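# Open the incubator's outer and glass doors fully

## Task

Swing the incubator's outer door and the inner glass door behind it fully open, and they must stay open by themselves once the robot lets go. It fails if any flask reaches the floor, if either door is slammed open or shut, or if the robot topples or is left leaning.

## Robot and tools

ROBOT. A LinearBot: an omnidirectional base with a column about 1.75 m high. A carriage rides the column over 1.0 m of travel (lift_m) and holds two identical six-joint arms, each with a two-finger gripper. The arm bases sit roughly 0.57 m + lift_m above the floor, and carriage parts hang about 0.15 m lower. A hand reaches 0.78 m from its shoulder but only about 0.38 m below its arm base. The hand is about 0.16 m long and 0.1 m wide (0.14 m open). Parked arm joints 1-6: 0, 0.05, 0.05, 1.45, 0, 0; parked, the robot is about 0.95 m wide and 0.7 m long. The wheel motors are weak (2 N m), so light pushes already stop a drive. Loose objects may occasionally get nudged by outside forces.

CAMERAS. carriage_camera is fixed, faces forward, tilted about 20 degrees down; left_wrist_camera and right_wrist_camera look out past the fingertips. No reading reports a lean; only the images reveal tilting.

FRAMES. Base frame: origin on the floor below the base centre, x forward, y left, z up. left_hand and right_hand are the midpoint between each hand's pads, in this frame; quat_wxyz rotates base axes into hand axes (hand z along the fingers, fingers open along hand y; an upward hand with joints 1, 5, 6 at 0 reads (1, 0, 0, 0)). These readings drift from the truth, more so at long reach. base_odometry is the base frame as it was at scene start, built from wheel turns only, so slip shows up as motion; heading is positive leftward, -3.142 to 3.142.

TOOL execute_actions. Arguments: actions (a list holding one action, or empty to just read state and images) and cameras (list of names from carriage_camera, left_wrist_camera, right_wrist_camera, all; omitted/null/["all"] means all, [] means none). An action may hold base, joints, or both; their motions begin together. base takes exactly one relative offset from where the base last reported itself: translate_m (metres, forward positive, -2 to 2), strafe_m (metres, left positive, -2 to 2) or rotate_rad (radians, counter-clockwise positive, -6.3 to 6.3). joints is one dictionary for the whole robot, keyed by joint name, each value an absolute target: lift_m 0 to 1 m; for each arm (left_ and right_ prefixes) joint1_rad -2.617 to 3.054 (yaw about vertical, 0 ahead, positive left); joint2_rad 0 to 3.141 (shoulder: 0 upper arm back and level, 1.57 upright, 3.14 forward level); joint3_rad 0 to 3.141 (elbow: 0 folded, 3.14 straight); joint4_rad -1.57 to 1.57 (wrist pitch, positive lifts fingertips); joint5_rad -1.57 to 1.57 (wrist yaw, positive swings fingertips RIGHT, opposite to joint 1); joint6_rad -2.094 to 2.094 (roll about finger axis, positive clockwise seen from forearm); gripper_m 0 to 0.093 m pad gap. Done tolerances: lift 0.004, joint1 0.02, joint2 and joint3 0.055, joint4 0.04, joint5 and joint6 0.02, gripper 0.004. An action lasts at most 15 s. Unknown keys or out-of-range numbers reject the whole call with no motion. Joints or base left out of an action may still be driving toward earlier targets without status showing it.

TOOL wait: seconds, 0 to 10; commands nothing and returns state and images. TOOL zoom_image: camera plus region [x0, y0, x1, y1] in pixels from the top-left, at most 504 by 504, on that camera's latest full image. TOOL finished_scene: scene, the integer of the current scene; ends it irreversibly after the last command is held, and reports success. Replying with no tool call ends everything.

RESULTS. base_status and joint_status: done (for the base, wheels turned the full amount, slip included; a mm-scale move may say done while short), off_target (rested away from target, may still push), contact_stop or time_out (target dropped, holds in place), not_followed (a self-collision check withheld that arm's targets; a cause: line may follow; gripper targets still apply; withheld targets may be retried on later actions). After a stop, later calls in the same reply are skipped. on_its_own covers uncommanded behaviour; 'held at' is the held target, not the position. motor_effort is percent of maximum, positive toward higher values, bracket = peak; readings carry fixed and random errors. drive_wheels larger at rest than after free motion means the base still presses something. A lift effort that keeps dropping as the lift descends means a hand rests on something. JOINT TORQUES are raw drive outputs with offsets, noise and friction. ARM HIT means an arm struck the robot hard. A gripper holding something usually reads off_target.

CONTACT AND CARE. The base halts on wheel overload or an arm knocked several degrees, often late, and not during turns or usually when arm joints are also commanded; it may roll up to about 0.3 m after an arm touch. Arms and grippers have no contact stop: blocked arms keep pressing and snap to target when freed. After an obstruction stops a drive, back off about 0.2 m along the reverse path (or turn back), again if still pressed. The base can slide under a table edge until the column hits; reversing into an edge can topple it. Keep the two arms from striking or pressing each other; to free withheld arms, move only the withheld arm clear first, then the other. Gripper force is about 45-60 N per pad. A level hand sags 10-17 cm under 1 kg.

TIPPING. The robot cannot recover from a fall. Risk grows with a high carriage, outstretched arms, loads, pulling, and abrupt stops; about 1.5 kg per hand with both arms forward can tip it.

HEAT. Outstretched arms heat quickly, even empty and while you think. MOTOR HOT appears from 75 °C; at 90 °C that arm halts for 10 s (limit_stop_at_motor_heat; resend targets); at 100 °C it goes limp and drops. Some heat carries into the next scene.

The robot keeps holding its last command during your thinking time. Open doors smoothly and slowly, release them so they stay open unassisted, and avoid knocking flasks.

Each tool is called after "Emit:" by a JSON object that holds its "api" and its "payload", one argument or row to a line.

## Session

Emit:
{"api": "execute_actions", "payload": {
  "actions": [],
  "cameras": ["carriage_camera"]
}}

Scene clock: 0.00 s.
Joint torques (N m, as the arm reports them, + toward a larger angle): no reading
base_odometry: x=+0.000 y=+0.000 heading=+0.000 (m, m, rad; odometry frame)
base_status: not commanded
joint_positions: lift_m=+0.299 left_joint1_rad=+0.007 left_joint2_rad=+0.062 left_joint3_rad=+0.041 left_joint4_rad=+1.410 left_joint5_rad=-0.004 left_joint6_rad=+0.034 left_gripper_m=+0.094 right_joint1_rad=-0.015 right_joint2_rad=+0.049 right_joint3_rad=+0.049 right_joint4_rad=+1.397 right_joint5_rad=-0.034 right_joint6_rad=-0.013 right_gripper_m=+0.094
joint_status: not commanded
motor_effort: lift_m=+30 drive_wheels=+2 (%)
left_hand: x=+0.3321 y=+0.3396 z=+1.2827 quat_wxyz=(+0.996, -0.001, +0.091, +0.021) (m; base frame)
right_hand: x=+0.3287 y=-0.3335 z=+1.2847 quat_wxyz=(+0.996, -0.017, +0.087, -0.013) (m; base frame)
pictures: carriage_camera
Images, in order (width x height): carriage_camera 504x504.

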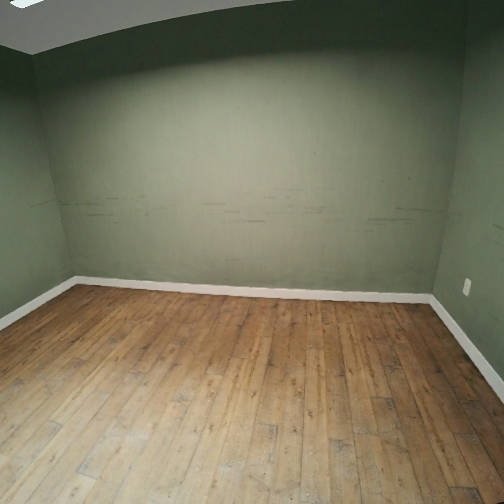

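Emit:
{"api": "execute_actions", "payload": {
  "actions": [
    {"base":{"rotate_rad":2.0},"joints":{"left_joint2_rad":0.9,"left_joint3_rad":0.8,"left_joint4_rad":0.1,"lift_m":0.0}}
  ],
  "cameras": ["carriage_camera"]
}}

Scene clock: 4.83 s.
Joint torques (N m, as the arm reports them, + toward a larger angle): left_arm=[-0.04 -1.42 10.6   2.13 -0.03 -0.1 ] | right_arm=[ 0.03  4.4   6.66 -0.05 -0.04  0.1 ]
base_odometry: x=+0.000 y=+0.000 heading=+1.999 (m, m, rad; odometry frame)
base_status: done
joint_positions: lift_m=+0.000 left_joint1_rad=+0.007 left_joint2_rad=+0.894 left_joint3_rad=+0.778 left_joint4_rad=+0.095 left_joint5_rad=-0.004 left_joint6_rad=+0.034 left_gripper_m=+0.094 right_joint1_rad=-0.015 right_joint2_rad=+0.049 right_joint3_rad=+0.049 right_joint4_rad=+1.395 right_joint5_rad=-0.034 right_joint6_rad=-0.013 right_gripper_m=+0.094
joint_status: all done
motor_effort: lift_m=+26(30) drive_wheels=+10(29) (%)
left_hand: x=+0.6357 y=+0.3418 z=+0.9026 quat_wxyz=(+0.700, +0.008, +0.714, +0.016) (m; base frame)
right_hand: x=+0.3294 y=-0.3336 z=+0.9856 quat_wxyz=(+0.996, -0.017, +0.088, -0.013) (m; base frame)
pictures: carriage_camera
Images, in order (width x height): carriage_camera 504x504.

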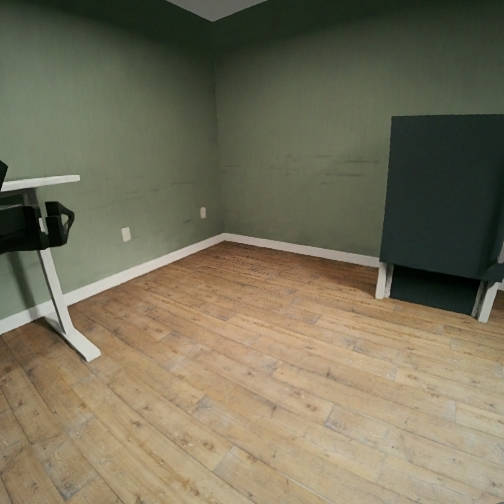

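Emit:
{"api": "execute_actions", "payload": {
  "actions": [
    {"base":{"rotate_rad":-0.52},"joints":{"left_joint2_rad":0.05,"left_joint3_rad":0.05,"left_joint4_rad":1.45,"right_joint2_rad":0.9,"right_joint3_rad":0.8,"right_joint4_rad":0.1,"right_joint5_rad":0}}
  ],
  "cameras": ["carriage_camera","right_wrist_camera"]
}}

Scene clock: 8.67 s.
Joint torques (N m, as the arm reports them, + toward a larger angle): left_arm=[-0.07  2.13  4.38 -0.06 -0.03 -0.1 ] | right_arm=[ 0.   -1.16 10.45  2.31  0.01  0.1 ]
base_odometry: x=+0.000 y=+0.000 heading=+1.480 (m, m, rad; odometry frame)
base_status: done
joint_positions: lift_m=+0.000 left_joint1_rad=+0.007 left_joint2_rad=+0.069 left_joint3_rad=+0.070 left_joint4_rad=+1.442 left_joint5_rad=-0.004 left_joint6_rad=+0.034 left_gripper_m=+0.094 right_joint1_rad=-0.015 right_joint2_rad=+0.890 right_joint3_rad=+0.782 right_joint4_rad=+0.111 right_joint5_rad=-0.005 right_joint6_rad=-0.013 right_gripper_m=+0.094
joint_status: all done
motor_effort: lift_m=+28(25) drive_wheels=-6(29) (%)
left_hand: x=+0.3179 y=+0.3395 z=+0.9929 quat_wxyz=(+0.998, -0.001, +0.064, +0.021) (m; base frame)
right_hand: x=+0.6348 y=-0.3430 z=+0.9096 quat_wxyz=(+0.708, -0.001, +0.706, -0.008) (m; base frame)
pictures: carriage_camera, right_wrist_camera
Images, in order (width x height): carriage_camera 504x504, right_wrist_camera 504x504.

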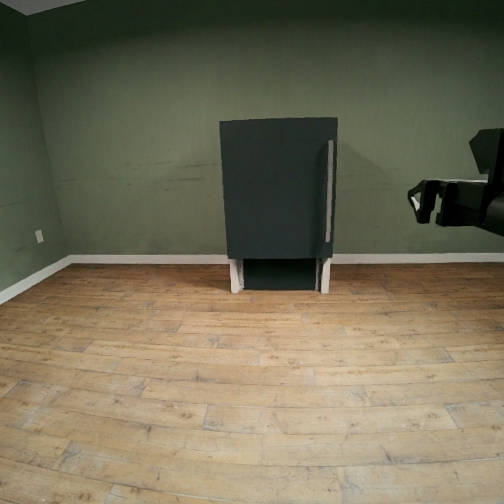

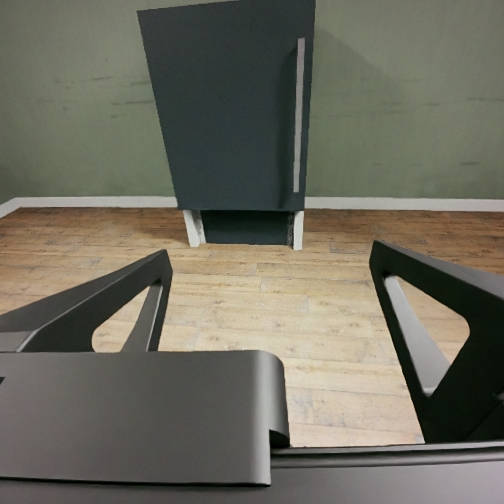

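Emit:
{"api": "execute_actions", "payload": {
  "actions": [
    {"base":{"strafe_m":-0.12}}
  ],
  "cameras": []
}}

Emit:
{"api": "execute_actions", "payload": {
  "actions": [
    {"base":{"translate_m":0.95}}
  ],
  "cameras": ["carriage_camera","right_wrist_camera"]
}}

Scene clock: 12.23 s.
Joint torques (N m, as the arm reports them, + toward a larger angle): left_arm=[-0.07  2.11  4.74 -0.11 -0.03 -0.11] | right_arm=[ 0.04 -1.16 10.42  2.32  0.01  0.1 ]
base_odometry: x=+0.120 y=-0.011 heading=+1.480 (m, m, rad; odometry frame)
base_status: done
joint_positions: lift_m=+0.000 left_joint1_rad=+0.007 left_joint2_rad=+0.069 left_joint3_rad=+0.070 left_joint4_rad=+1.445 left_joint5_rad=-0.004 left_joint6_rad=+0.034 left_gripper_m=+0.094 right_joint1_rad=-0.015 right_joint2_rad=+0.890 right_joint3_rad=+0.782 right_joint4_rad=+0.111 right_joint5_rad=-0.005 right_joint6_rad=-0.013 right_gripper_m=+0.094
joint_status: not commanded
motor_effort: lift_m=+28(26) drive_wheels=+3(20) (%)
left_hand: x=+0.3171 y=+0.3395 z=+0.9930 quat_wxyz=(+0.998, -0.001, +0.062, +0.021) (m; base frame)
right_hand: x=+0.6348 y=-0.3431 z=+0.9094 quat_wxyz=(+0.708, -0.001, +0.706, -0.008) (m; base frame)
pictures: none
No camera images: the call's "cameras" was empty. Leave "cameras" out to get every camera's image.

Scene clock: 16.53 s.
Joint torques (N m, as the arm reports them, + toward a larger angle): left_arm=[-0.09  2.15  4.65 -0.12 -0.03 -0.1 ] | right_arm=[ 0.   -1.17 10.59  2.34  0.    0.09]
base_odometry: x=+0.207 y=+0.935 heading=+1.479 (m, m, rad; odometry frame)
base_status: done
joint_positions: lift_m=+0.000 left_joint1_rad=+0.007 left_joint2_rad=+0.069 left_joint3_rad=+0.070 left_joint4_rad=+1.447 left_joint5_rad=-0.004 left_joint6_rad=+0.034 left_gripper_m=+0.094 right_joint1_rad=-0.015 right_joint2_rad=+0.890 right_joint3_rad=+0.782 right_joint4_rad=+0.110 right_joint5_rad=-0.005 right_joint6_rad=-0.013 right_gripper_m=+0.094
joint_status: not commanded
motor_effort: lift_m=+28(26) drive_wheels=-6(26) (%)
left_hand: x=+0.3168 y=+0.3395 z=+0.9930 quat_wxyz=(+0.998, -0.001, +0.062, +0.021) (m; base frame)
right_hand: x=+0.6348 y=-0.3431 z=+0.9093 quat_wxyz=(+0.708, -0.001, +0.707, -0.008) (m; base frame)
pictures: carriage_camera, right_wrist_camera
Images, in order (width x height): carriage_camera 504x504, right_wrist_camera 504x504.

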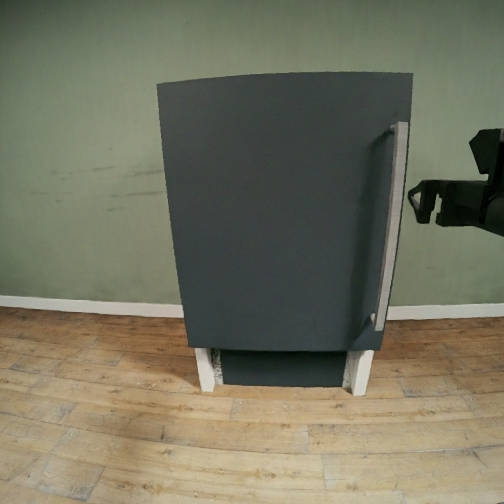

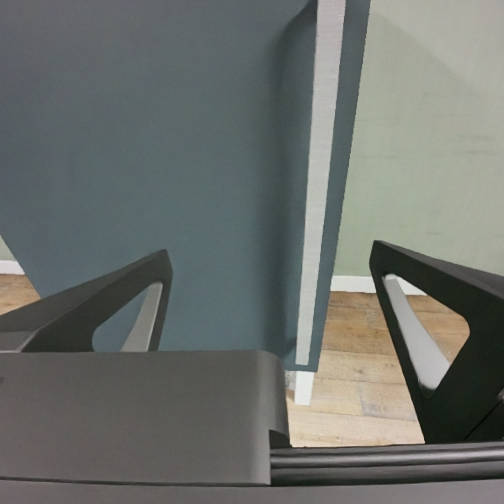

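Emit:
{"api": "execute_actions", "payload": {
  "actions": [
    {"base":{"strafe_m":-0.06}}
  ],
  "cameras": []
}}

Emit:
{"api": "execute_actions", "payload": {
  "actions": [
    {"base":{"translate_m":0.26}}
  ],
  "cameras": ["right_wrist_camera"]
}}

Scene clock: 19.73 s.
Joint torques (N m, as the arm reports them, + toward a larger angle): left_arm=[-0.08  2.09  4.6  -0.12 -0.03 -0.1 ] | right_arm=[ 0.   -1.05 10.47  2.35  0.01  0.1 ]
base_odometry: x=+0.267 y=+0.930 heading=+1.480 (m, m, rad; odometry frame)
base_status: done
joint_positions: lift_m=+0.000 left_joint1_rad=+0.007 left_joint2_rad=+0.069 left_joint3_rad=+0.070 left_joint4_rad=+1.447 left_joint5_rad=-0.004 left_joint6_rad=+0.034 left_gripper_m=+0.094 right_joint1_rad=-0.015 right_joint2_rad=+0.890 right_joint3_rad=+0.782 right_joint4_rad=+0.110 right_joint5_rad=-0.005 right_joint6_rad=-0.013 right_gripper_m=+0.094
joint_status: not commanded
motor_effort: lift_m=+27(26) drive_wheels=-3(20) (%)
left_hand: x=+0.3168 y=+0.3395 z=+0.9930 quat_wxyz=(+0.998, -0.001, +0.062, +0.021) (m; base frame)
right_hand: x=+0.6348 y=-0.3431 z=+0.9093 quat_wxyz=(+0.708, -0.001, +0.707, -0.008) (m; base frame)
pictures: none
No camera images: the call's "cameras" was empty. Leave "cameras" out to get every camera's image.

Scene clock: 22.17 s.
Joint torques (N m, as the arm reports them, + toward a larger angle): left_arm=[-0.07  2.14  4.62 -0.13 -0.04 -0.1 ] | right_arm=[ 0.   -1.19 10.36  2.29  0.01  0.1 ]
base_odometry: x=+0.291 y=+1.189 heading=+1.479 (m, m, rad; odometry frame)
base_status: done
joint_positions: lift_m=+0.000 left_joint1_rad=+0.007 left_joint2_rad=+0.069 left_joint3_rad=+0.070 left_joint4_rad=+1.448 left_joint5_rad=-0.004 left_joint6_rad=+0.034 left_gripper_m=+0.094 right_joint1_rad=-0.015 right_joint2_rad=+0.890 right_joint3_rad=+0.782 right_joint4_rad=+0.109 right_joint5_rad=-0.005 right_joint6_rad=-0.013 right_gripper_m=+0.094
joint_status: not commanded
motor_effort: lift_m=+27(27) drive_wheels=-7(21) (%)
left_hand: x=+0.3164 y=+0.3395 z=+0.9931 quat_wxyz=(+0.998, -0.001, +0.061, +0.021) (m; base frame)
right_hand: x=+0.6348 y=-0.3431 z=+0.9091 quat_wxyz=(+0.707, -0.001, +0.707, -0.008) (m; base frame)
pictures: right_wrist_camera
Images, in order (width x height): right_wrist_camera 504x504.

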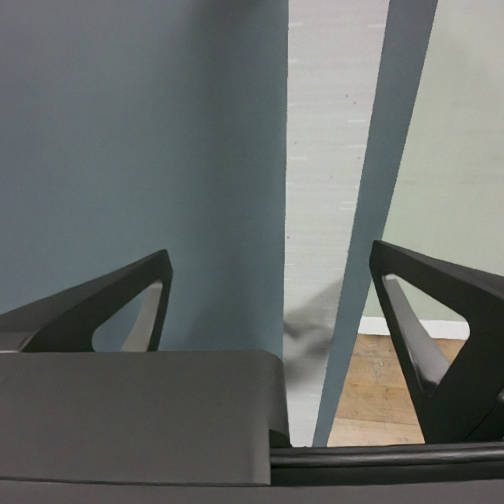

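Emit:
{"api": "execute_actions", "payload": {
  "actions": [
    {"base":{"translate_m":0.012},"joints":{"right_joint1_rad":-0.07}}
  ],
  "cameras": []
}}

Emit:
{"api": "execute_actions", "payload": {
  "actions": [
    {"joints":{"right_gripper_m":0}}
  ],
  "cameras": []
}}

Emit:
{"api": "execute_actions", "payload": {
  "actions": [
    {"base":{"translate_m":-0.15},"joints":{"right_joint1_rad":0.1,"right_joint5_rad":0.2}}
  ],
  "cameras": []
}}

Emit:
{"api": "execute_actions", "payload": {
  "actions": [
    {"base":{"translate_m":-0.15},"joints":{"right_joint1_rad":0.55,"right_joint5_rad":0.8}}
  ],
  "cameras": ["carriage_camera"]
}}

Scene clock: 25.60 s.
Joint torques (N m, as the arm reports them, + toward a larger angle): left_arm=[-0.08  2.45  4.67 -0.17 -0.03 -0.1 ] | right_arm=[-0.14 -1.13 10.45  2.35 -0.01  0.1 ]
base_odometry: x=+0.292 y=+1.201 heading=+1.478 (m, m, rad; odometry frame)
base_status: done
joint_positions: lift_m=+0.000 left_joint1_rad=+0.007 left_joint2_rad=+0.069 left_joint3_rad=+0.070 left_joint4_rad=+1.449 left_joint5_rad=-0.004 left_joint6_rad=+0.034 left_gripper_m=+0.094 right_joint1_rad=-0.067 right_joint2_rad=+0.890 right_joint3_rad=+0.782 right_joint4_rad=+0.109 right_joint5_rad=-0.004 right_joint6_rad=-0.013 right_gripper_m=+0.094
joint_status: all done
motor_effort: lift_m=+26(27) drive_wheels=-5(23) (%)
left_hand: x=+0.3161 y=+0.3395 z=+0.9931 quat_wxyz=(+0.998, -0.001, +0.060, +0.021) (m; base frame)
right_hand: x=+0.6341 y=-0.3613 z=+0.9091 quat_wxyz=(+0.707, +0.017, +0.707, -0.027) (m; base frame)
pictures: none
No camera images: the call's "cameras" was empty. Leave "cameras" out to get every camera's image.

Scene clock: 26.33 s.
Joint torques (N m, as the arm reports them, + toward a larger angle): left_arm=[-0.1   2.18  4.53 -0.1  -0.04 -0.11] | right_arm=[-0.08 -1.18 10.45  2.34 -0.13  0.06]
base_odometry: x=+0.292 y=+1.201 heading=+1.478 (m, m, rad; odometry frame)
base_status: not commanded
joint_positions: lift_m=+0.000 left_joint1_rad=+0.007 left_joint2_rad=+0.069 left_joint3_rad=+0.070 left_joint4_rad=+1.449 left_joint5_rad=-0.003 left_joint6_rad=+0.034 left_gripper_m=+0.094 right_joint1_rad=-0.068 right_joint2_rad=+0.891 right_joint3_rad=+0.782 right_joint4_rad=+0.110 right_joint5_rad=+0.006 right_joint6_rad=-0.012 right_gripper_m=+0.025
joint_status: right_gripper_m off_target (ended at +0.025, target +0.000)
motor_effort: lift_m=+27(27) drive_wheels=-4(5) (%)
left_hand: x=+0.3161 y=+0.3395 z=+0.9931 quat_wxyz=(+0.998, -0.001, +0.060, +0.021) (m; base frame)
right_hand: x=+0.6340 y=-0.3635 z=+0.9092 quat_wxyz=(+0.707, +0.022, +0.706, -0.030) (m; base frame)
pictures: none
No camera images: the call's "cameras" was empty. Leave "cameras" out to get every camera's image.

Scene clock: 28.27 s.
Joint torques (N m, as the arm reports them, + toward a larger angle): left_arm=[-0.1   2.15  4.66 -0.14 -0.03 -0.1 ] | right_arm=[-1.96 -3.07  9.46  2.25  0.58  0.06]
base_odometry: x=+0.279 y=+1.052 heading=+1.478 (m, m, rad; odometry frame)
base_status: done
joint_positions: lift_m=+0.000 left_joint1_rad=+0.007 left_joint2_rad=+0.069 left_joint3_rad=+0.070 left_joint4_rad=+1.449 left_joint5_rad=-0.003 left_joint6_rad=+0.034 left_gripper_m=+0.094 right_joint1_rad=+0.129 right_joint2_rad=+0.913 right_joint3_rad=+0.794 right_joint4_rad=+0.117 right_joint5_rad=+0.138 right_joint6_rad=-0.009 right_gripper_m=+0.029
joint_status: right_joint1_rad off_target (ended at +0.129, target +0.100); right_joint5_rad off_target (ended at +0.138, target +0.200)
motor_effort: lift_m=+27(27) drive_wheels=-1(30) (%)
left_hand: x=+0.3163 y=+0.3395 z=+0.9931 quat_wxyz=(+0.998, -0.001, +0.061, +0.021) (m; base frame)
right_hand: x=+0.6384 y=-0.3167 z=+0.9092 quat_wxyz=(+0.706, +0.000, +0.708, -0.006) (m; base frame)
pictures: none
No camera images: the call's "cameras" was empty. Leave "cameras" out to get every camera's image.

Scene clock: 30.20 s.
Joint torques (N m, as the arm reports them, + toward a larger angle): left_arm=[-0.06  2.14  4.6  -0.15 -0.03 -0.1 ] | right_arm=[-0.37 -2.36  9.21  1.98  0.04  0.09]
base_odometry: x=+0.265 y=+0.902 heading=+1.478 (m, m, rad; odometry frame)
base_status: done
joint_positions: lift_m=+0.000 left_joint1_rad=+0.007 left_joint2_rad=+0.069 left_joint3_rad=+0.070 left_joint4_rad=+1.450 left_joint5_rad=-0.004 left_joint6_rad=+0.034 left_gripper_m=+0.094 right_joint1_rad=+0.556 right_joint2_rad=+0.907 right_joint3_rad=+0.794 right_joint4_rad=+0.119 right_joint5_rad=+0.790 right_joint6_rad=-0.013 right_gripper_m=+0.000
joint_status: all done
on_its_own: right_gripper_m moved -0.029 to your old target +0.000
motor_effort: lift_m=+27(27) drive_wheels=-3(25) (%)
left_hand: x=+0.3159 y=+0.3395 z=+0.9931 quat_wxyz=(+0.998, -0.001, +0.060, +0.021) (m; base frame)
right_hand: x=+0.6064 y=-0.2829 z=+0.9115 quat_wxyz=(+0.703, +0.079, +0.701, -0.086) (m; base frame)
pictures: carriage_camera
Images, in order (width x height): carriage_camera 504x504.

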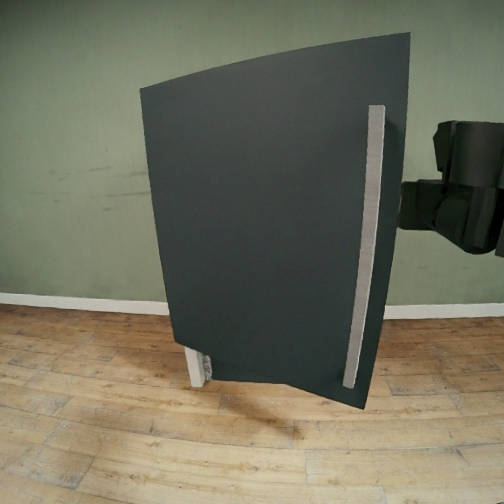

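Emit:
{"api": "execute_actions", "payload": {
  "actions": [
    {"base":{"translate_m":-0.2},"joints":{"right_joint1_rad":0,"right_joint5_rad":0,"right_joint2_rad":0.05,"right_joint3_rad":0.05,"right_joint4_rad":1.45,"left_gripper_m":0}}
  ],
  "cameras": []
}}

Emit:
{"api": "execute_actions", "payload": {
  "actions": [
    {"base":{"strafe_m":-0.85}}
  ],
  "cameras": []
}}

Emit:
{"api": "execute_actions", "payload": {
  "actions": [
    {"base":{"translate_m":0.22},"joints":{"left_joint2_rad":1.9,"left_joint3_rad":1.9,"left_joint4_rad":0,"left_joint5_rad":-1.0}}
  ],
  "cameras": ["carriage_camera","left_wrist_camera"]
}}

Scene clock: 36.33 s.
Joint torques (N m, as the arm reports them, + toward a larger angle): left_arm=[-0.09  2.13  4.63 -0.15 -0.04 -0.1 ] | right_arm=[-0.31  3.72  4.65 -0.25 -0.13  0.1 ]
base_odometry: x=+0.247 y=+0.703 heading=+1.478 (m, m, rad; odometry frame)
base_status: done
joint_positions: lift_m=+0.000 left_joint1_rad=+0.007 left_joint2_rad=+0.069 left_joint3_rad=+0.070 left_joint4_rad=+1.450 left_joint5_rad=-0.004 left_joint6_rad=+0.034 left_gripper_m=+0.001 right_joint1_rad=+0.005 right_joint2_rad=+0.062 right_joint3_rad=+0.072 right_joint4_rad=+1.451 right_joint5_rad=+0.007 right_joint6_rad=-0.013 right_gripper_m=+0.000
joint_status: all done
motor_effort: lift_m=+27(27) drive_wheels=-2(23) (%)
left_hand: x=+0.3160 y=+0.3395 z=+0.9931 quat_wxyz=(+0.998, -0.001, +0.060, +0.021) (m; base frame)
right_hand: x=+0.3127 y=-0.3398 z=+0.9937 quat_wxyz=(+0.998, +0.003, +0.055, -0.005) (m; base frame)
pictures: none
No camera images: the call's "cameras" was empty. Leave "cameras" out to get every camera's image.

Scene clock: 40.40 s.
Joint torques (N m, as the arm reports them, + toward a larger angle): left_arm=[-0.07  2.02  4.59 -0.16 -0.03 -0.09] | right_arm=[-0.32  3.83  4.67 -0.25 -0.12  0.1 ]
base_odometry: x=+1.093 y=+0.624 heading=+1.477 (m, m, rad; odometry frame)
base_status: done
joint_positions: lift_m=+0.000 left_joint1_rad=+0.007 left_joint2_rad=+0.069 left_joint3_rad=+0.070 left_joint4_rad=+1.450 left_joint5_rad=-0.004 left_joint6_rad=+0.034 left_gripper_m=+0.001 right_joint1_rad=+0.005 right_joint2_rad=+0.062 right_joint3_rad=+0.072 right_joint4_rad=+1.451 right_joint5_rad=+0.006 right_joint6_rad=-0.013 right_gripper_m=+0.000
joint_status: not commanded
motor_effort: lift_m=+27(27) drive_wheels=-4(20) (%)
left_hand: x=+0.3160 y=+0.3395 z=+0.9931 quat_wxyz=(+0.998, -0.001, +0.060, +0.021) (m; base frame)
right_hand: x=+0.3127 y=-0.3397 z=+0.9937 quat_wxyz=(+0.998, +0.003, +0.055, -0.004) (m; base frame)
pictures: none
No camera images: the call's "cameras" was empty. Leave "cameras" out to get every camera's image.

Scene clock: 42.87 s.
Joint torques (N m, as the arm reports them, + toward a larger angle): left_arm=[-0.08 -9.29 10.03  1.74 -0.12 -0.1 ] | right_arm=[-0.29  3.73  4.62 -0.25 -0.12  0.1 ]
base_odometry: x=+1.114 y=+0.843 heading=+1.477 (m, m, rad; odometry frame)
base_status: done
joint_positions: lift_m=+0.000 left_joint1_rad=+0.007 left_joint2_rad=+1.892 left_joint3_rad=+1.879 left_joint4_rad=+0.005 left_joint5_rad=-0.990 left_joint6_rad=+0.034 left_gripper_m=+0.000 right_joint1_rad=+0.005 right_joint2_rad=+0.062 right_joint3_rad=+0.072 right_joint4_rad=+1.451 right_joint5_rad=+0.006 right_joint6_rad=-0.013 right_gripper_m=+0.000
joint_status: all done
motor_effort: lift_m=+27(27) drive_wheels=-5(21) (%)
left_hand: x=+0.8012 y=+0.4861 z=+0.9766 quat_wxyz=(+0.613, -0.326, +0.629, +0.350) (m; base frame)
right_hand: x=+0.3127 y=-0.3396 z=+0.9937 quat_wxyz=(+0.998, +0.002, +0.055, -0.004) (m; base frame)
pictures: carriage_camera, left_wrist_camera
Images, in order (width x height): carriage_camera 504x504, left_wrist_camera 504x504.

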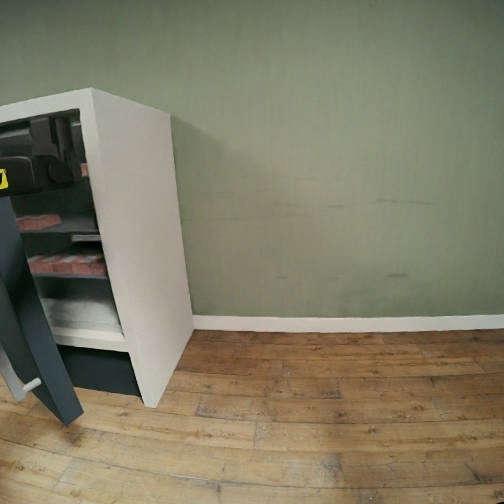

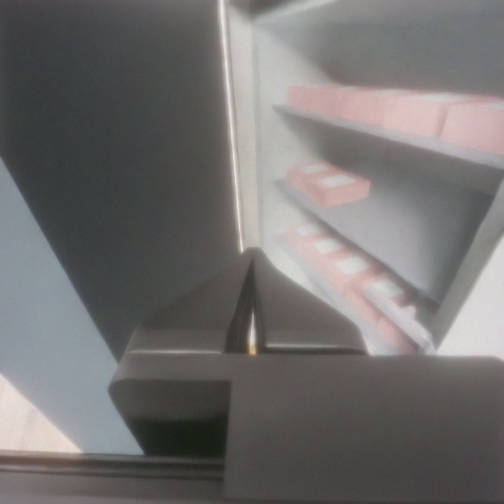

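Emit:
{"api": "execute_actions", "payload": {
  "actions": [
    {"base":{"strafe_m":0.1},"joints":{"left_joint5_rad":-1.2}}
  ],
  "cameras": []
}}

Emit:
{"api": "execute_actions", "payload": {
  "actions": [
    {"base":{"translate_m":-0.2},"joints":{"left_joint1_rad":0.2}}
  ],
  "cameras": ["carriage_camera","left_wrist_camera"]
}}

Scene clock: 46.70 s.
Joint torques (N m, as the arm reports them, + toward a larger angle): left_arm=[ 7.07 -8.91  9.88  1.66  0.84 -0.1 ] | right_arm=[-0.33  3.73  4.6  -0.25 -0.13  0.1 ]
base_odometry: x=+1.015 y=+0.852 heading=+1.476 (m, m, rad; odometry frame)
base_status: done
joint_positions: lift_m=+0.000 left_joint1_rad=-0.074 left_joint2_rad=+1.890 left_joint3_rad=+1.879 left_joint4_rad=-0.011 left_joint5_rad=-1.301 left_joint6_rad=+0.033 left_gripper_m=+0.000 right_joint1_rad=+0.005 right_joint2_rad=+0.062 right_joint3_rad=+0.072 right_joint4_rad=+1.451 right_joint5_rad=+0.005 right_joint6_rad=-0.013 right_gripper_m=+0.000
joint_status: left_joint5_rad off_target (ended at -1.301, target -1.200)
motor_effort: lift_m=+27(28) drive_wheels=+8(22) (%)
left_hand: x=+0.7641 y=+0.4692 z=+0.9761 quat_wxyz=(+0.565, -0.392, +0.591, +0.421) (m; base frame)
right_hand: x=+0.3128 y=-0.3395 z=+0.9937 quat_wxyz=(+0.998, +0.002, +0.055, -0.004) (m; base frame)
pictures: none
No camera images: the call's "cameras" was empty. Leave "cameras" out to get every camera's image.

Scene clock: 48.87 s.
Joint torques (N m, as the arm reports them, + toward a larger angle): left_arm=[-0.39 -9.09  9.91  1.7   0.04 -0.12] | right_arm=[-0.3   3.74  4.63 -0.23 -0.11  0.1 ]
base_odometry: x=+0.996 y=+0.653 heading=+1.477 (m, m, rad; odometry frame)
base_status: done
joint_positions: lift_m=+0.000 left_joint1_rad=+0.204 left_joint2_rad=+1.890 left_joint3_rad=+1.882 left_joint4_rad=-0.004 left_joint5_rad=-1.209 left_joint6_rad=+0.035 left_gripper_m=+0.000 right_joint1_rad=+0.005 right_joint2_rad=+0.062 right_joint3_rad=+0.072 right_joint4_rad=+1.449 right_joint5_rad=+0.005 right_joint6_rad=-0.013 right_gripper_m=+0.000
joint_status: all done
on_its_own: left_joint5_rad moved +0.092 to your old target -1.200
motor_effort: lift_m=+26(27) drive_wheels=-3(41) (%)
left_hand: x=+0.7252 y=+0.5941 z=+0.9776 quat_wxyz=(+0.526, -0.448, +0.549, +0.471) (m; base frame)
right_hand: x=+0.3132 y=-0.3394 z=+0.9936 quat_wxyz=(+0.998, +0.002, +0.056, -0.004) (m; base frame)
pictures: carriage_camera, left_wrist_camera
Images, in order (width x height): carriage_camera 504x504, left_wrist_camera 504x504.

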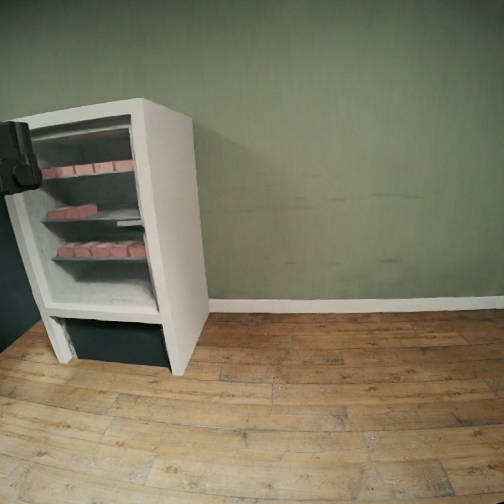

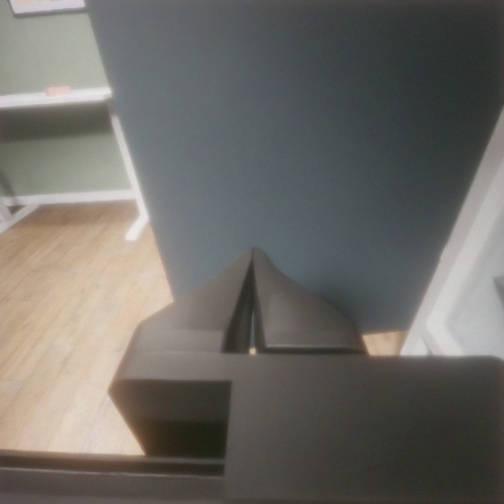

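Emit:
{"api": "execute_actions", "payload": {
  "actions": [
    {"base":{"strafe_m":0.5},"joints":{"right_joint1_rad":0.5,"right_joint5_rad":0.5,"right_joint2_rad":2.0,"right_joint3_rad":1.15,"right_joint4_rad":0.85,"right_joint6_rad":-1.57,"right_gripper_m":0.06}}
  ]
}}

Scene clock: 53.73 s.
Joint torques (N m, as the arm reports them, + toward a larger angle): left_arm=[ 0.02 -8.99  9.82  1.68  0.02 -0.12] | right_arm=[  0.1  -11.83   8.18   2.43   0.01   0.1 ]
base_odometry: x=+0.498 y=+0.700 heading=+1.477 (m, m, rad; odometry frame)
base_status: done
joint_positions: lift_m=+0.000 left_joint1_rad=+0.201 left_joint2_rad=+1.890 left_joint3_rad=+1.882 left_joint4_rad=-0.003 left_joint5_rad=-1.208 left_joint6_rad=+0.035 left_gripper_m=+0.000 right_joint1_rad=+0.498 right_joint2_rad=+1.995 right_joint3_rad=+1.145 right_joint4_rad=+0.848 right_joint5_rad=+0.492 right_joint6_rad=-1.563 right_gripper_m=+0.060
joint_status: all done
motor_effort: lift_m=+28(27) drive_wheels=-5(19) (%)
left_hand: x=+0.7263 y=+0.5926 z=+0.9778 quat_wxyz=(+0.527, -0.446, +0.550, +0.469) (m; base frame)
right_hand: x=+0.8166 y=-0.1423 z=+0.7665 quat_wxyz=(+0.503, -0.500, +0.501, -0.496) (m; base frame)
pictures: carriage_camera, left_wrist_camera, right_wrist_camera
Images, in order (width x height): carriage_camera 504x504, left_wrist_camera 504x504, right_wrist_camera 504x504.

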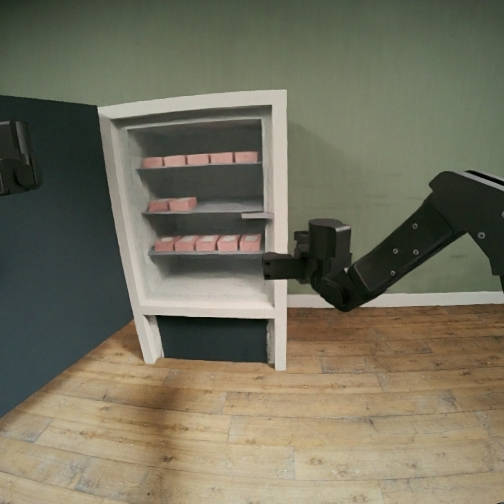

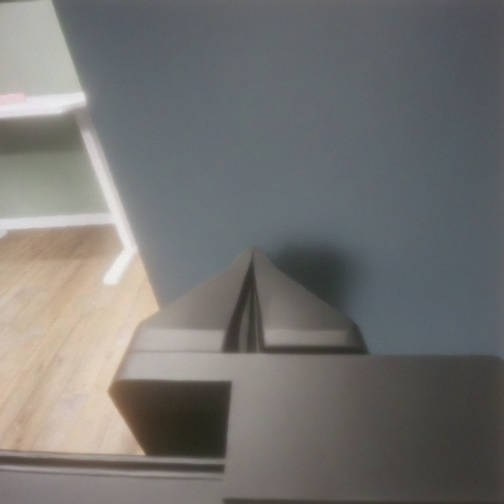

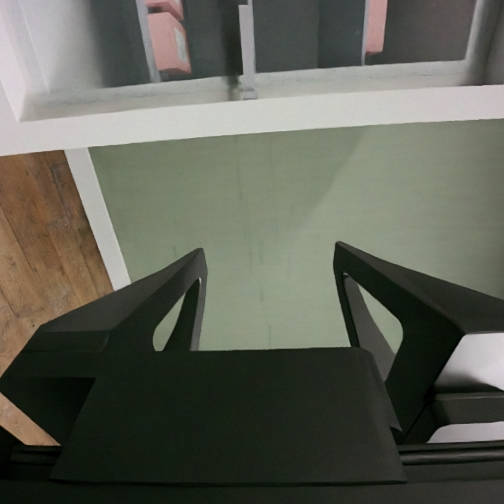

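Emit:
{"api": "execute_actions", "payload": {
  "actions": [
    {"base":{"strafe_m":0.13},"joints":{"left_joint1_rad":0.1,"right_joint2_rad":2.05,"right_joint3_rad":1.12,"right_joint4_rad":0.93}}
  ],
  "cameras": ["right_wrist_camera","left_wrist_camera"]
}}

Scene clock: 57.43 s.
Joint torques (N m, as the arm reports them, + toward a larger angle): left_arm=[ 0.13 -8.98  9.89  1.7   0.01 -0.12] | right_arm=[  0.05 -10.95   5.71   2.37   0.04   0.1 ]
base_odometry: x=+0.368 y=+0.712 heading=+1.478 (m, m, rad; odometry frame)
base_status: done
joint_positions: lift_m=+0.000 left_joint1_rad=+0.098 left_joint2_rad=+1.890 left_joint3_rad=+1.882 left_joint4_rad=-0.001 left_joint5_rad=-1.204 left_joint6_rad=+0.035 left_gripper_m=+0.000 right_joint1_rad=+0.498 right_joint2_rad=+2.032 right_joint3_rad=+1.145 right_joint4_rad=+0.930 right_joint5_rad=+0.493 right_joint6_rad=-1.563 right_gripper_m=+0.060
joint_status: all done
motor_effort: lift_m=+28(27) drive_wheels=-5(21) (%)
left_hand: x=+0.7506 y=+0.5459 z=+0.9780 quat_wxyz=(+0.552, -0.417, +0.573, +0.440) (m; base frame)
right_hand: x=+0.8192 y=-0.1406 z=+0.7649 quat_wxyz=(+0.518, -0.484, +0.496, -0.501) (m; base frame)
pictures: left_wrist_camera, right_wrist_camera
Images, in order (width x height): left_wrist_camera 504x504, right_wrist_camera 504x504.

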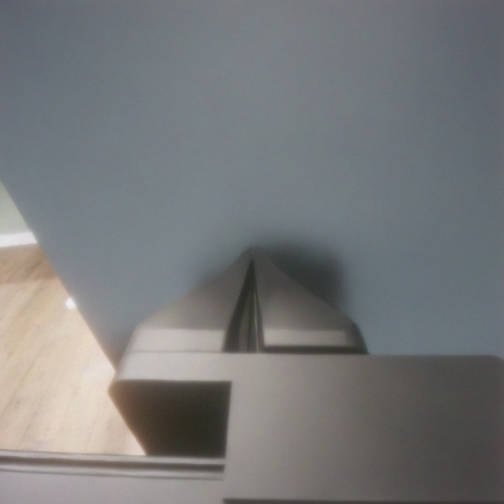

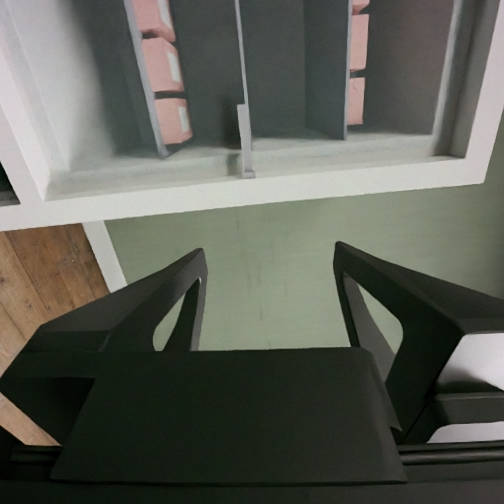

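Emit:
{"api": "execute_actions", "payload": {
  "actions": [
    {"joints":{"left_joint1_rad":0.22,"right_joint2_rad":2.08,"right_joint3_rad":1.07,"right_joint4_rad":0.95}}
  ],
  "cameras": []
}}

Emit:
{"api": "execute_actions", "payload": {
  "actions": [
    {"joints":{"left_joint1_rad":-0.1,"left_joint2_rad":0.05,"left_joint3_rad":0.05,"left_joint4_rad":1.45}}
  ],
  "cameras": []
}}

Emit:
{"api": "execute_actions", "payload": {
  "actions": [
    {"base":{"translate_m":0.3},"joints":{"left_joint5_rad":0}}
  ],
  "cameras": ["carriage_camera","right_wrist_camera"]
}}

Scene clock: 61.27 s.
Joint torques (N m, as the arm reports them, + toward a larger angle): left_arm=[-0.53 -9.18  9.88  1.7  -0.02 -0.12] | right_arm=[  0.21 -11.37   5.93   2.35   0.03   0.1 ]
base_odometry: x=+0.368 y=+0.712 heading=+1.477 (m, m, rad; odometry frame)
base_status: not commanded
joint_positions: lift_m=+0.000 left_joint1_rad=+0.226 left_joint2_rad=+1.890 left_joint3_rad=+1.882 left_joint4_rad=-0.001 left_joint5_rad=-1.204 left_joint6_rad=+0.035 left_gripper_m=+0.000 right_joint1_rad=+0.498 right_joint2_rad=+2.068 right_joint3_rad=+1.089 right_joint4_rad=+0.955 right_joint5_rad=+0.493 right_joint6_rad=-1.563 right_gripper_m=+0.060
joint_status: all done
motor_effort: lift_m=+27(26) drive_wheels=-3(5) (%)
left_hand: x=+0.7206 y=+0.6034 z=+0.9780 quat_wxyz=(+0.523, -0.452, +0.545, +0.474) (m; base frame)
right_hand: x=+0.8136 y=-0.1437 z=+0.7273 quat_wxyz=(+0.495, -0.507, +0.503, -0.494) (m; base frame)
pictures: none
No camera images: the call's "cameras" was empty. Leave "cameras" out to get every camera's image.

Scene clock: 63.17 s.
Joint torques (N m, as the arm reports them, + toward a larger angle): left_arm=[ 0.2   2.33  4.72 -0.2   0.41 -0.02] | right_arm=[  0.1  -11.41   5.74   2.34   0.03   0.1 ]
base_odometry: x=+0.368 y=+0.712 heading=+1.477 (m, m, rad; odometry frame)
base_status: not commanded
joint_positions: lift_m=+0.000 left_joint1_rad=-0.103 left_joint2_rad=+0.069 left_joint3_rad=+0.069 left_joint4_rad=+1.453 left_joint5_rad=-1.194 left_joint6_rad=+0.035 left_gripper_m=+0.000 right_joint1_rad=+0.498 right_joint2_rad=+2.068 right_joint3_rad=+1.089 right_joint4_rad=+0.955 right_joint5_rad=+0.493 right_joint6_rad=-1.563 right_gripper_m=+0.060
joint_status: all done
motor_effort: lift_m=+28(27) drive_wheels=+2(3) (%)
left_hand: x=+0.3191 y=+0.4959 z=+0.8849 quat_wxyz=(+0.826, -0.557, +0.088, +0.005) (m; base frame)
right_hand: x=+0.8136 y=-0.1437 z=+0.7273 quat_wxyz=(+0.495, -0.507, +0.503, -0.494) (m; base frame)
pictures: none
No camera images: the call's "cameras" was empty. Leave "cameras" out to get every camera's image.

Scene clock: 65.73 s.
Joint torques (N m, as the arm reports them, + toward a larger angle): left_arm=[ 0.18  2.1   4.68 -0.17  0.03 -0.12] | right_arm=[  0.05 -11.48   5.87   2.33   0.02   0.1 ]
base_odometry: x=+0.396 y=+1.010 heading=+1.478 (m, m, rad; odometry frame)
base_status: done
joint_positions: lift_m=+0.000 left_joint1_rad=-0.103 left_joint2_rad=+0.069 left_joint3_rad=+0.069 left_joint4_rad=+1.452 left_joint5_rad=-0.007 left_joint6_rad=+0.035 left_gripper_m=+0.000 right_joint1_rad=+0.499 right_joint2_rad=+2.068 right_joint3_rad=+1.089 right_joint4_rad=+0.957 right_joint5_rad=+0.493 right_joint6_rad=-1.563 right_gripper_m=+0.060
joint_status: all done
motor_effort: lift_m=+27(27) drive_wheels=-7(21) (%)
left_hand: x=+0.3159 y=+0.3368 z=+0.9928 quat_wxyz=(+0.998, +0.000, +0.060, -0.034) (m; base frame)
right_hand: x=+0.8136 y=-0.1435 z=+0.7278 quat_wxyz=(+0.496, -0.507, +0.503, -0.494) (m; base frame)
pictures: carriage_camera, right_wrist_camera
Images, in order (width x height): carriage_camera 504x504, right_wrist_camera 504x504.

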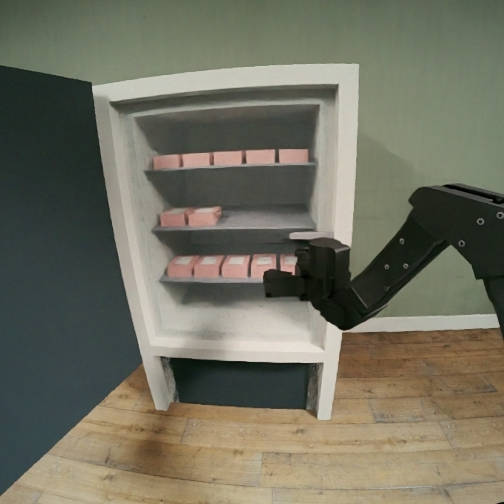

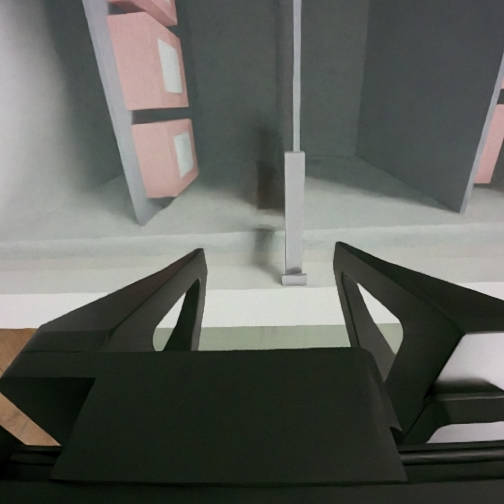

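Emit:
{"api": "execute_actions", "payload": {
  "actions": [
    {"base":{"strafe_m":-0.05},"joints":{"lift_m":0.025}}
  ],
  "cameras": []
}}

Emit:
{"api": "execute_actions", "payload": {
  "actions": [
    {"base":{"translate_m":0.15}}
  ],
  "cameras": ["right_wrist_camera"]
}}

Scene clock: 69.50 s.
Joint torques (N m, as the arm reports them, + toward a larger angle): left_arm=[ 0.19  2.2   4.7  -0.16  0.02 -0.11] | right_arm=[  0.04 -11.5    5.86   2.23   0.     0.1 ]
base_odometry: x=+0.446 y=+1.006 heading=+1.479 (m, m, rad; odometry frame)
base_status: done
joint_positions: lift_m=+0.025 left_joint1_rad=-0.103 left_joint2_rad=+0.068 left_joint3_rad=+0.069 left_joint4_rad=+1.451 left_joint5_rad=-0.006 left_joint6_rad=+0.035 left_gripper_m=+0.000 right_joint1_rad=+0.501 right_joint2_rad=+2.070 right_joint3_rad=+1.089 right_joint4_rad=+0.962 right_joint5_rad=+0.495 right_joint6_rad=-1.563 right_gripper_m=+0.060
joint_status: all done
motor_effort: lift_m=+30(36) drive_wheels=-3(19) (%)
left_hand: x=+0.3157 y=+0.3365 z=+1.0176 quat_wxyz=(+0.998, +0.001, +0.060, -0.034) (m; base frame)
right_hand: x=+0.8132 y=-0.1424 z=+0.7524 quat_wxyz=(+0.497, -0.506, +0.502, -0.495) (m; base frame)
pictures: none
No camera images: the call's "cameras" was empty. Leave "cameras" out to get every camera's image.

Scene clock: 71.33 s.
Joint torques (N m, as the arm reports them, + toward a larger angle): left_arm=[ 0.15  2.21  4.68 -0.15  0.01 -0.11] | right_arm=[ -0.38 -11.44   6.32   2.21  -0.13   0.1 ]
base_odometry: x=+0.460 y=+1.155 heading=+1.478 (m, m, rad; odometry frame)
base_status: done
joint_positions: lift_m=+0.025 left_joint1_rad=-0.103 left_joint2_rad=+0.068 left_joint3_rad=+0.069 left_joint4_rad=+1.450 left_joint5_rad=-0.006 left_joint6_rad=+0.035 left_gripper_m=+0.000 right_joint1_rad=+0.507 right_joint2_rad=+2.070 right_joint3_rad=+1.082 right_joint4_rad=+0.970 right_joint5_rad=+0.508 right_joint6_rad=-1.563 right_gripper_m=+0.060
joint_status: not commanded
motor_effort: lift_m=+30(30) drive_wheels=+6(21) (%)
left_hand: x=+0.3159 y=+0.3365 z=+1.0175 quat_wxyz=(+0.998, +0.001, +0.060, -0.034) (m; base frame)
right_hand: x=+0.8112 y=-0.1422 z=+0.7516 quat_wxyz=(+0.495, -0.504, +0.504, -0.497) (m; base frame)
pictures: right_wrist_camera
Images, in order (width x height): right_wrist_camera 504x504.

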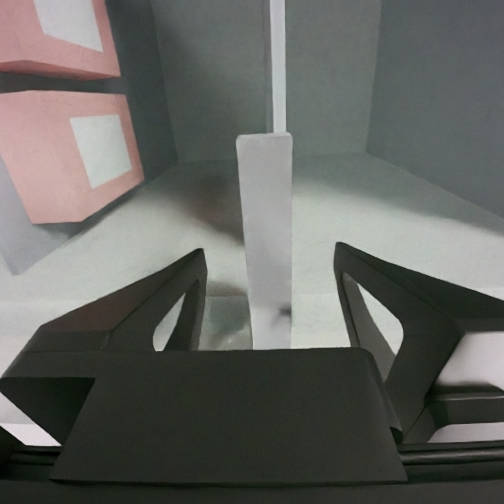

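Already touching; shift 1.5 cm left.

Emit:
{"api": "execute_actions", "payload": {
  "actions": [
    {"base":{"strafe_m":0.017},"joints":{"right_joint6_rad":-1.57}}
  ],
  "cameras": []
}}

Emit:
{"api": "execute_actions", "payload": {
  "actions": [
    {"joints":{"right_gripper_m":0}}
  ],
  "cameras": []
}}

Emit:
{"api": "execute_actions", "payload": {
  "actions": [
    {"joints":{"right_joint6_rad":-0.05}}
  ],
  "cameras": ["right_wrist_camera"]
}}

Emit:
{"api": "execute_actions", "payload": {
  "actions": [
    {"base":{"translate_m":-0.2},"joints":{"right_joint1_rad":0.8,"right_joint5_rad":1.1}}
  ],
  "cameras": ["carriage_camera"]
}}

Scene clock: 75.97 s.
Joint torques (N m, as the arm reports them, + toward a larger angle): left_arm=[ 0.13  2.4   4.66 -0.1   0.02 -0.12] | right_arm=[ -0.12 -11.64   6.33   2.23  -0.08   0.11]
base_odometry: x=+0.443 y=+1.157 heading=+1.477 (m, m, rad; odometry frame)
base_status: done
joint_positions: lift_m=+0.025 left_joint1_rad=-0.103 left_joint2_rad=+0.068 left_joint3_rad=+0.069 left_joint4_rad=+1.450 left_joint5_rad=-0.005 left_joint6_rad=+0.035 left_gripper_m=+0.000 right_joint1_rad=+0.503 right_joint2_rad=+2.070 right_joint3_rad=+1.082 right_joint4_rad=+0.965 right_joint5_rad=+0.505 right_joint6_rad=-1.563 right_gripper_m=+0.060
joint_status: all done
motor_effort: lift_m=+31(30) drive_wheels=-5(16) (%)
left_hand: x=+0.3160 y=+0.3364 z=+1.0175 quat_wxyz=(+0.998, +0.001, +0.060, -0.034) (m; base frame)
right_hand: x=+0.8118 y=-0.1434 z=+0.7505 quat_wxyz=(+0.494, -0.505, +0.504, -0.496) (m; base frame)
pictures: none
No camera images: the call's "cameras" was empty. Leave "cameras" out to get every camera's image.

Scene clock: 76.60 s.
Joint torques (N m, as the arm reports them, + toward a larger angle): left_arm=[ 0.18  2.2   4.7  -0.15  0.01 -0.12] | right_arm=[ -0.18 -11.58   6.33   2.21  -0.07   0.1 ]
base_odometry: x=+0.443 y=+1.157 heading=+1.477 (m, m, rad; odometry frame)
base_status: not commanded
joint_positions: lift_m=+0.025 left_joint1_rad=-0.103 left_joint2_rad=+0.068 left_joint3_rad=+0.069 left_joint4_rad=+1.450 left_joint5_rad=-0.005 left_joint6_rad=+0.035 left_gripper_m=+0.000 right_joint1_rad=+0.503 right_joint2_rad=+2.070 right_joint3_rad=+1.082 right_joint4_rad=+0.967 right_joint5_rad=+0.503 right_joint6_rad=-1.563 right_gripper_m=+0.015
joint_status: right_gripper_m off_target (ended at +0.015, target +0.000)
motor_effort: lift_m=+30(31) drive_wheels=-5(5) (%)
left_hand: x=+0.3160 y=+0.3364 z=+1.0175 quat_wxyz=(+0.998, +0.001, +0.060, -0.034) (m; base frame)
right_hand: x=+0.8118 y=-0.1432 z=+0.7509 quat_wxyz=(+0.495, -0.505, +0.504, -0.496) (m; base frame)
pictures: none
No camera images: the call's "cameras" was empty. Leave "cameras" out to get every camera's image.

Scene clock: 78.30 s.
Joint torques (N m, as the arm reports them, + toward a larger angle): left_arm=[ 0.2   2.17  4.68 -0.15  0.01 -0.11] | right_arm=[ -0.21 -10.87   6.25   1.47  -1.02   0.4 ]
base_odometry: x=+0.443 y=+1.157 heading=+1.477 (m, m, rad; odometry frame)
base_status: not commanded
joint_positions: lift_m=+0.025 left_joint1_rad=-0.103 left_joint2_rad=+0.068 left_joint3_rad=+0.069 left_joint4_rad=+1.450 left_joint5_rad=-0.005 left_joint6_rad=+0.035 left_gripper_m=+0.000 right_joint1_rad=+0.503 right_joint2_rad=+2.063 right_joint3_rad=+1.082 right_joint4_rad=+1.026 right_joint5_rad=+0.591 right_joint6_rad=-0.081 right_gripper_m=+0.015
joint_status: right_joint6_rad off_target (ended at -0.081, target -0.050)
motor_effort: lift_m=+31(29) drive_wheels=+8(8) (%)
left_hand: x=+0.3160 y=+0.3364 z=+1.0175 quat_wxyz=(+0.998, +0.001, +0.060, -0.034) (m; base frame)
right_hand: x=+0.8106 y=-0.1586 z=+0.7676 quat_wxyz=(+0.718, +0.011, +0.694, -0.052) (m; base frame)
pictures: right_wrist_camera
Images, in order (width x height): right_wrist_camera 504x504.

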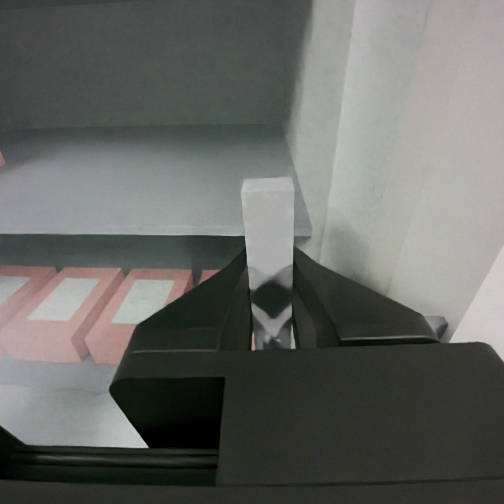

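Scene clock: 80.47 s.
Joint torques (N m, as the arm reports them, + toward a larger angle): left_arm=[ 0.2   2.17  4.74 -0.14  0.02 -0.12] | right_arm=[ -2.43 -12.54   1.86   1.94   3.24   0.15]
base_odometry: x=+0.424 y=+0.958 heading=+1.478 (m, m, rad; odometry frame)
base_status: done
joint_positions: lift_m=+0.025 left_joint1_rad=-0.103 left_joint2_rad=+0.068 left_joint3_rad=+0.069 left_joint4_rad=+1.449 left_joint5_rad=-0.005 left_joint6_rad=+0.035 left_gripper_m=+0.000 right_joint1_rad=+0.835 right_joint2_rad=+2.081 right_joint3_rad=+1.137 right_joint4_rad=+0.973 right_joint5_rad=+0.783 right_joint6_rad=-0.054 right_gripper_m=+0.018
joint_status: right_joint1_rad off_target (ended at +0.835, target +0.800); right_joint5_rad off_target (ended at +0.783, target +1.100)
on_its_own: right_joint6_rad moved +0.027 to your old target -0.050
motor_effort: lift_m=+31(31) drive_wheels=+15(34) (%)
left_hand: x=+0.3162 y=+0.3364 z=+1.0175 quat_wxyz=(+0.998, +0.001, +0.061, -0.034) (m; base frame)
right_hand: x=+0.7351 y=-0.0218 z=+0.7681 quat_wxyz=(+0.714, -0.030, +0.699, +0.007) (m; base frame)
pictures: carriage_camera
Images, in order (width x height): carriage_camera 504x504.

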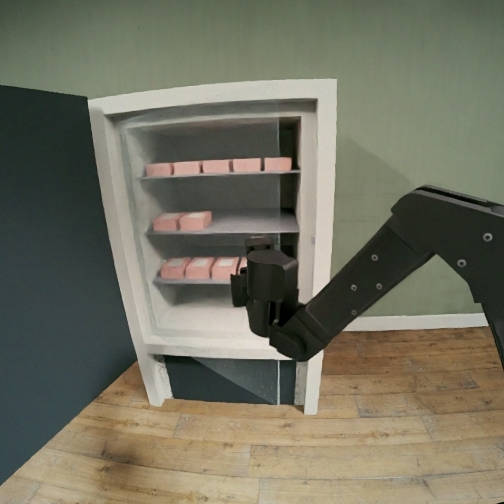

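Emit:
{"api": "execute_actions", "payload": {
  "actions": [
    {"base":{"strafe_m":0.1},"joints":{"right_joint5_rad":1.1}}
  ],
  "cameras": []
}}

Emit:
{"api": "execute_actions", "payload": {
  "actions": [
    {"joints":{"right_gripper_m":0.09}}
  ],
  "cameras": []
}}

Emit:
{"api": "execute_actions", "payload": {
  "actions": [
    {"base":{"translate_m":-0.14}}
  ],
  "cameras": []
}}

Emit:
{"api": "execute_actions", "payload": {
  "actions": [
    {"joints":{"right_joint1_rad":-0.15,"right_joint5_rad":0.5,"right_gripper_m":0}}
  ],
  "cameras": []
}}

Emit:
{"api": "execute_actions", "payload": {
  "actions": [
    {"base":{"translate_m":0.18},"joints":{"right_joint5_rad":-1.0}}
  ],
  "cameras": ["carriage_camera"]
}}

Scene clock: 85.47 s.
Joint torques (N m, as the arm reports them, + toward a larger angle): left_arm=[ 0.21  2.13  4.83 -0.14 -0.01 -0.11] | right_arm=[  0.3  -10.18   4.9    1.3   -0.96   0.13]
base_odometry: x=+0.327 y=+0.967 heading=+1.479 (m, m, rad; odometry frame)
base_status: strafe_m contact_stop (by the wheels' count: +0.098 of +0.100)
joint_positions: lift_m=+0.025 left_joint1_rad=-0.103 left_joint2_rad=+0.068 left_joint3_rad=+0.069 left_joint4_rad=+1.449 left_joint5_rad=-0.005 left_joint6_rad=+0.035 left_gripper_m=+0.000 right_joint1_rad=+0.793 right_joint2_rad=+2.057 right_joint3_rad=+1.096 right_joint4_rad=+1.006 right_joint5_rad=+1.183 right_joint6_rad=-0.053 right_gripper_m=+0.017
joint_status: right_joint5_rad off_target (ended at +1.183, target +1.100)
on_its_own: right_joint1_rad moved -0.042 to your old target +0.800
motor_effort: lift_m=+31(30) drive_wheels=+3(19) (%)
left_hand: x=+0.3162 y=+0.3363 z=+1.0175 quat_wxyz=(+0.998, +0.002, +0.061, -0.034) (m; base frame)
right_hand: x=+0.7293 y=-0.1143 z=+0.7683 quat_wxyz=(+0.699, +0.132, +0.689, -0.142) (m; base frame)
pictures: none
No camera images: the call's "cameras" was empty. Leave "cameras" out to get every camera's image.

not run: a stop came earlier in this reply.

not run: a stop came earlier in this reply.

not run: a stop came earlier in this reply.

not run: a stop came earlier in this reply.


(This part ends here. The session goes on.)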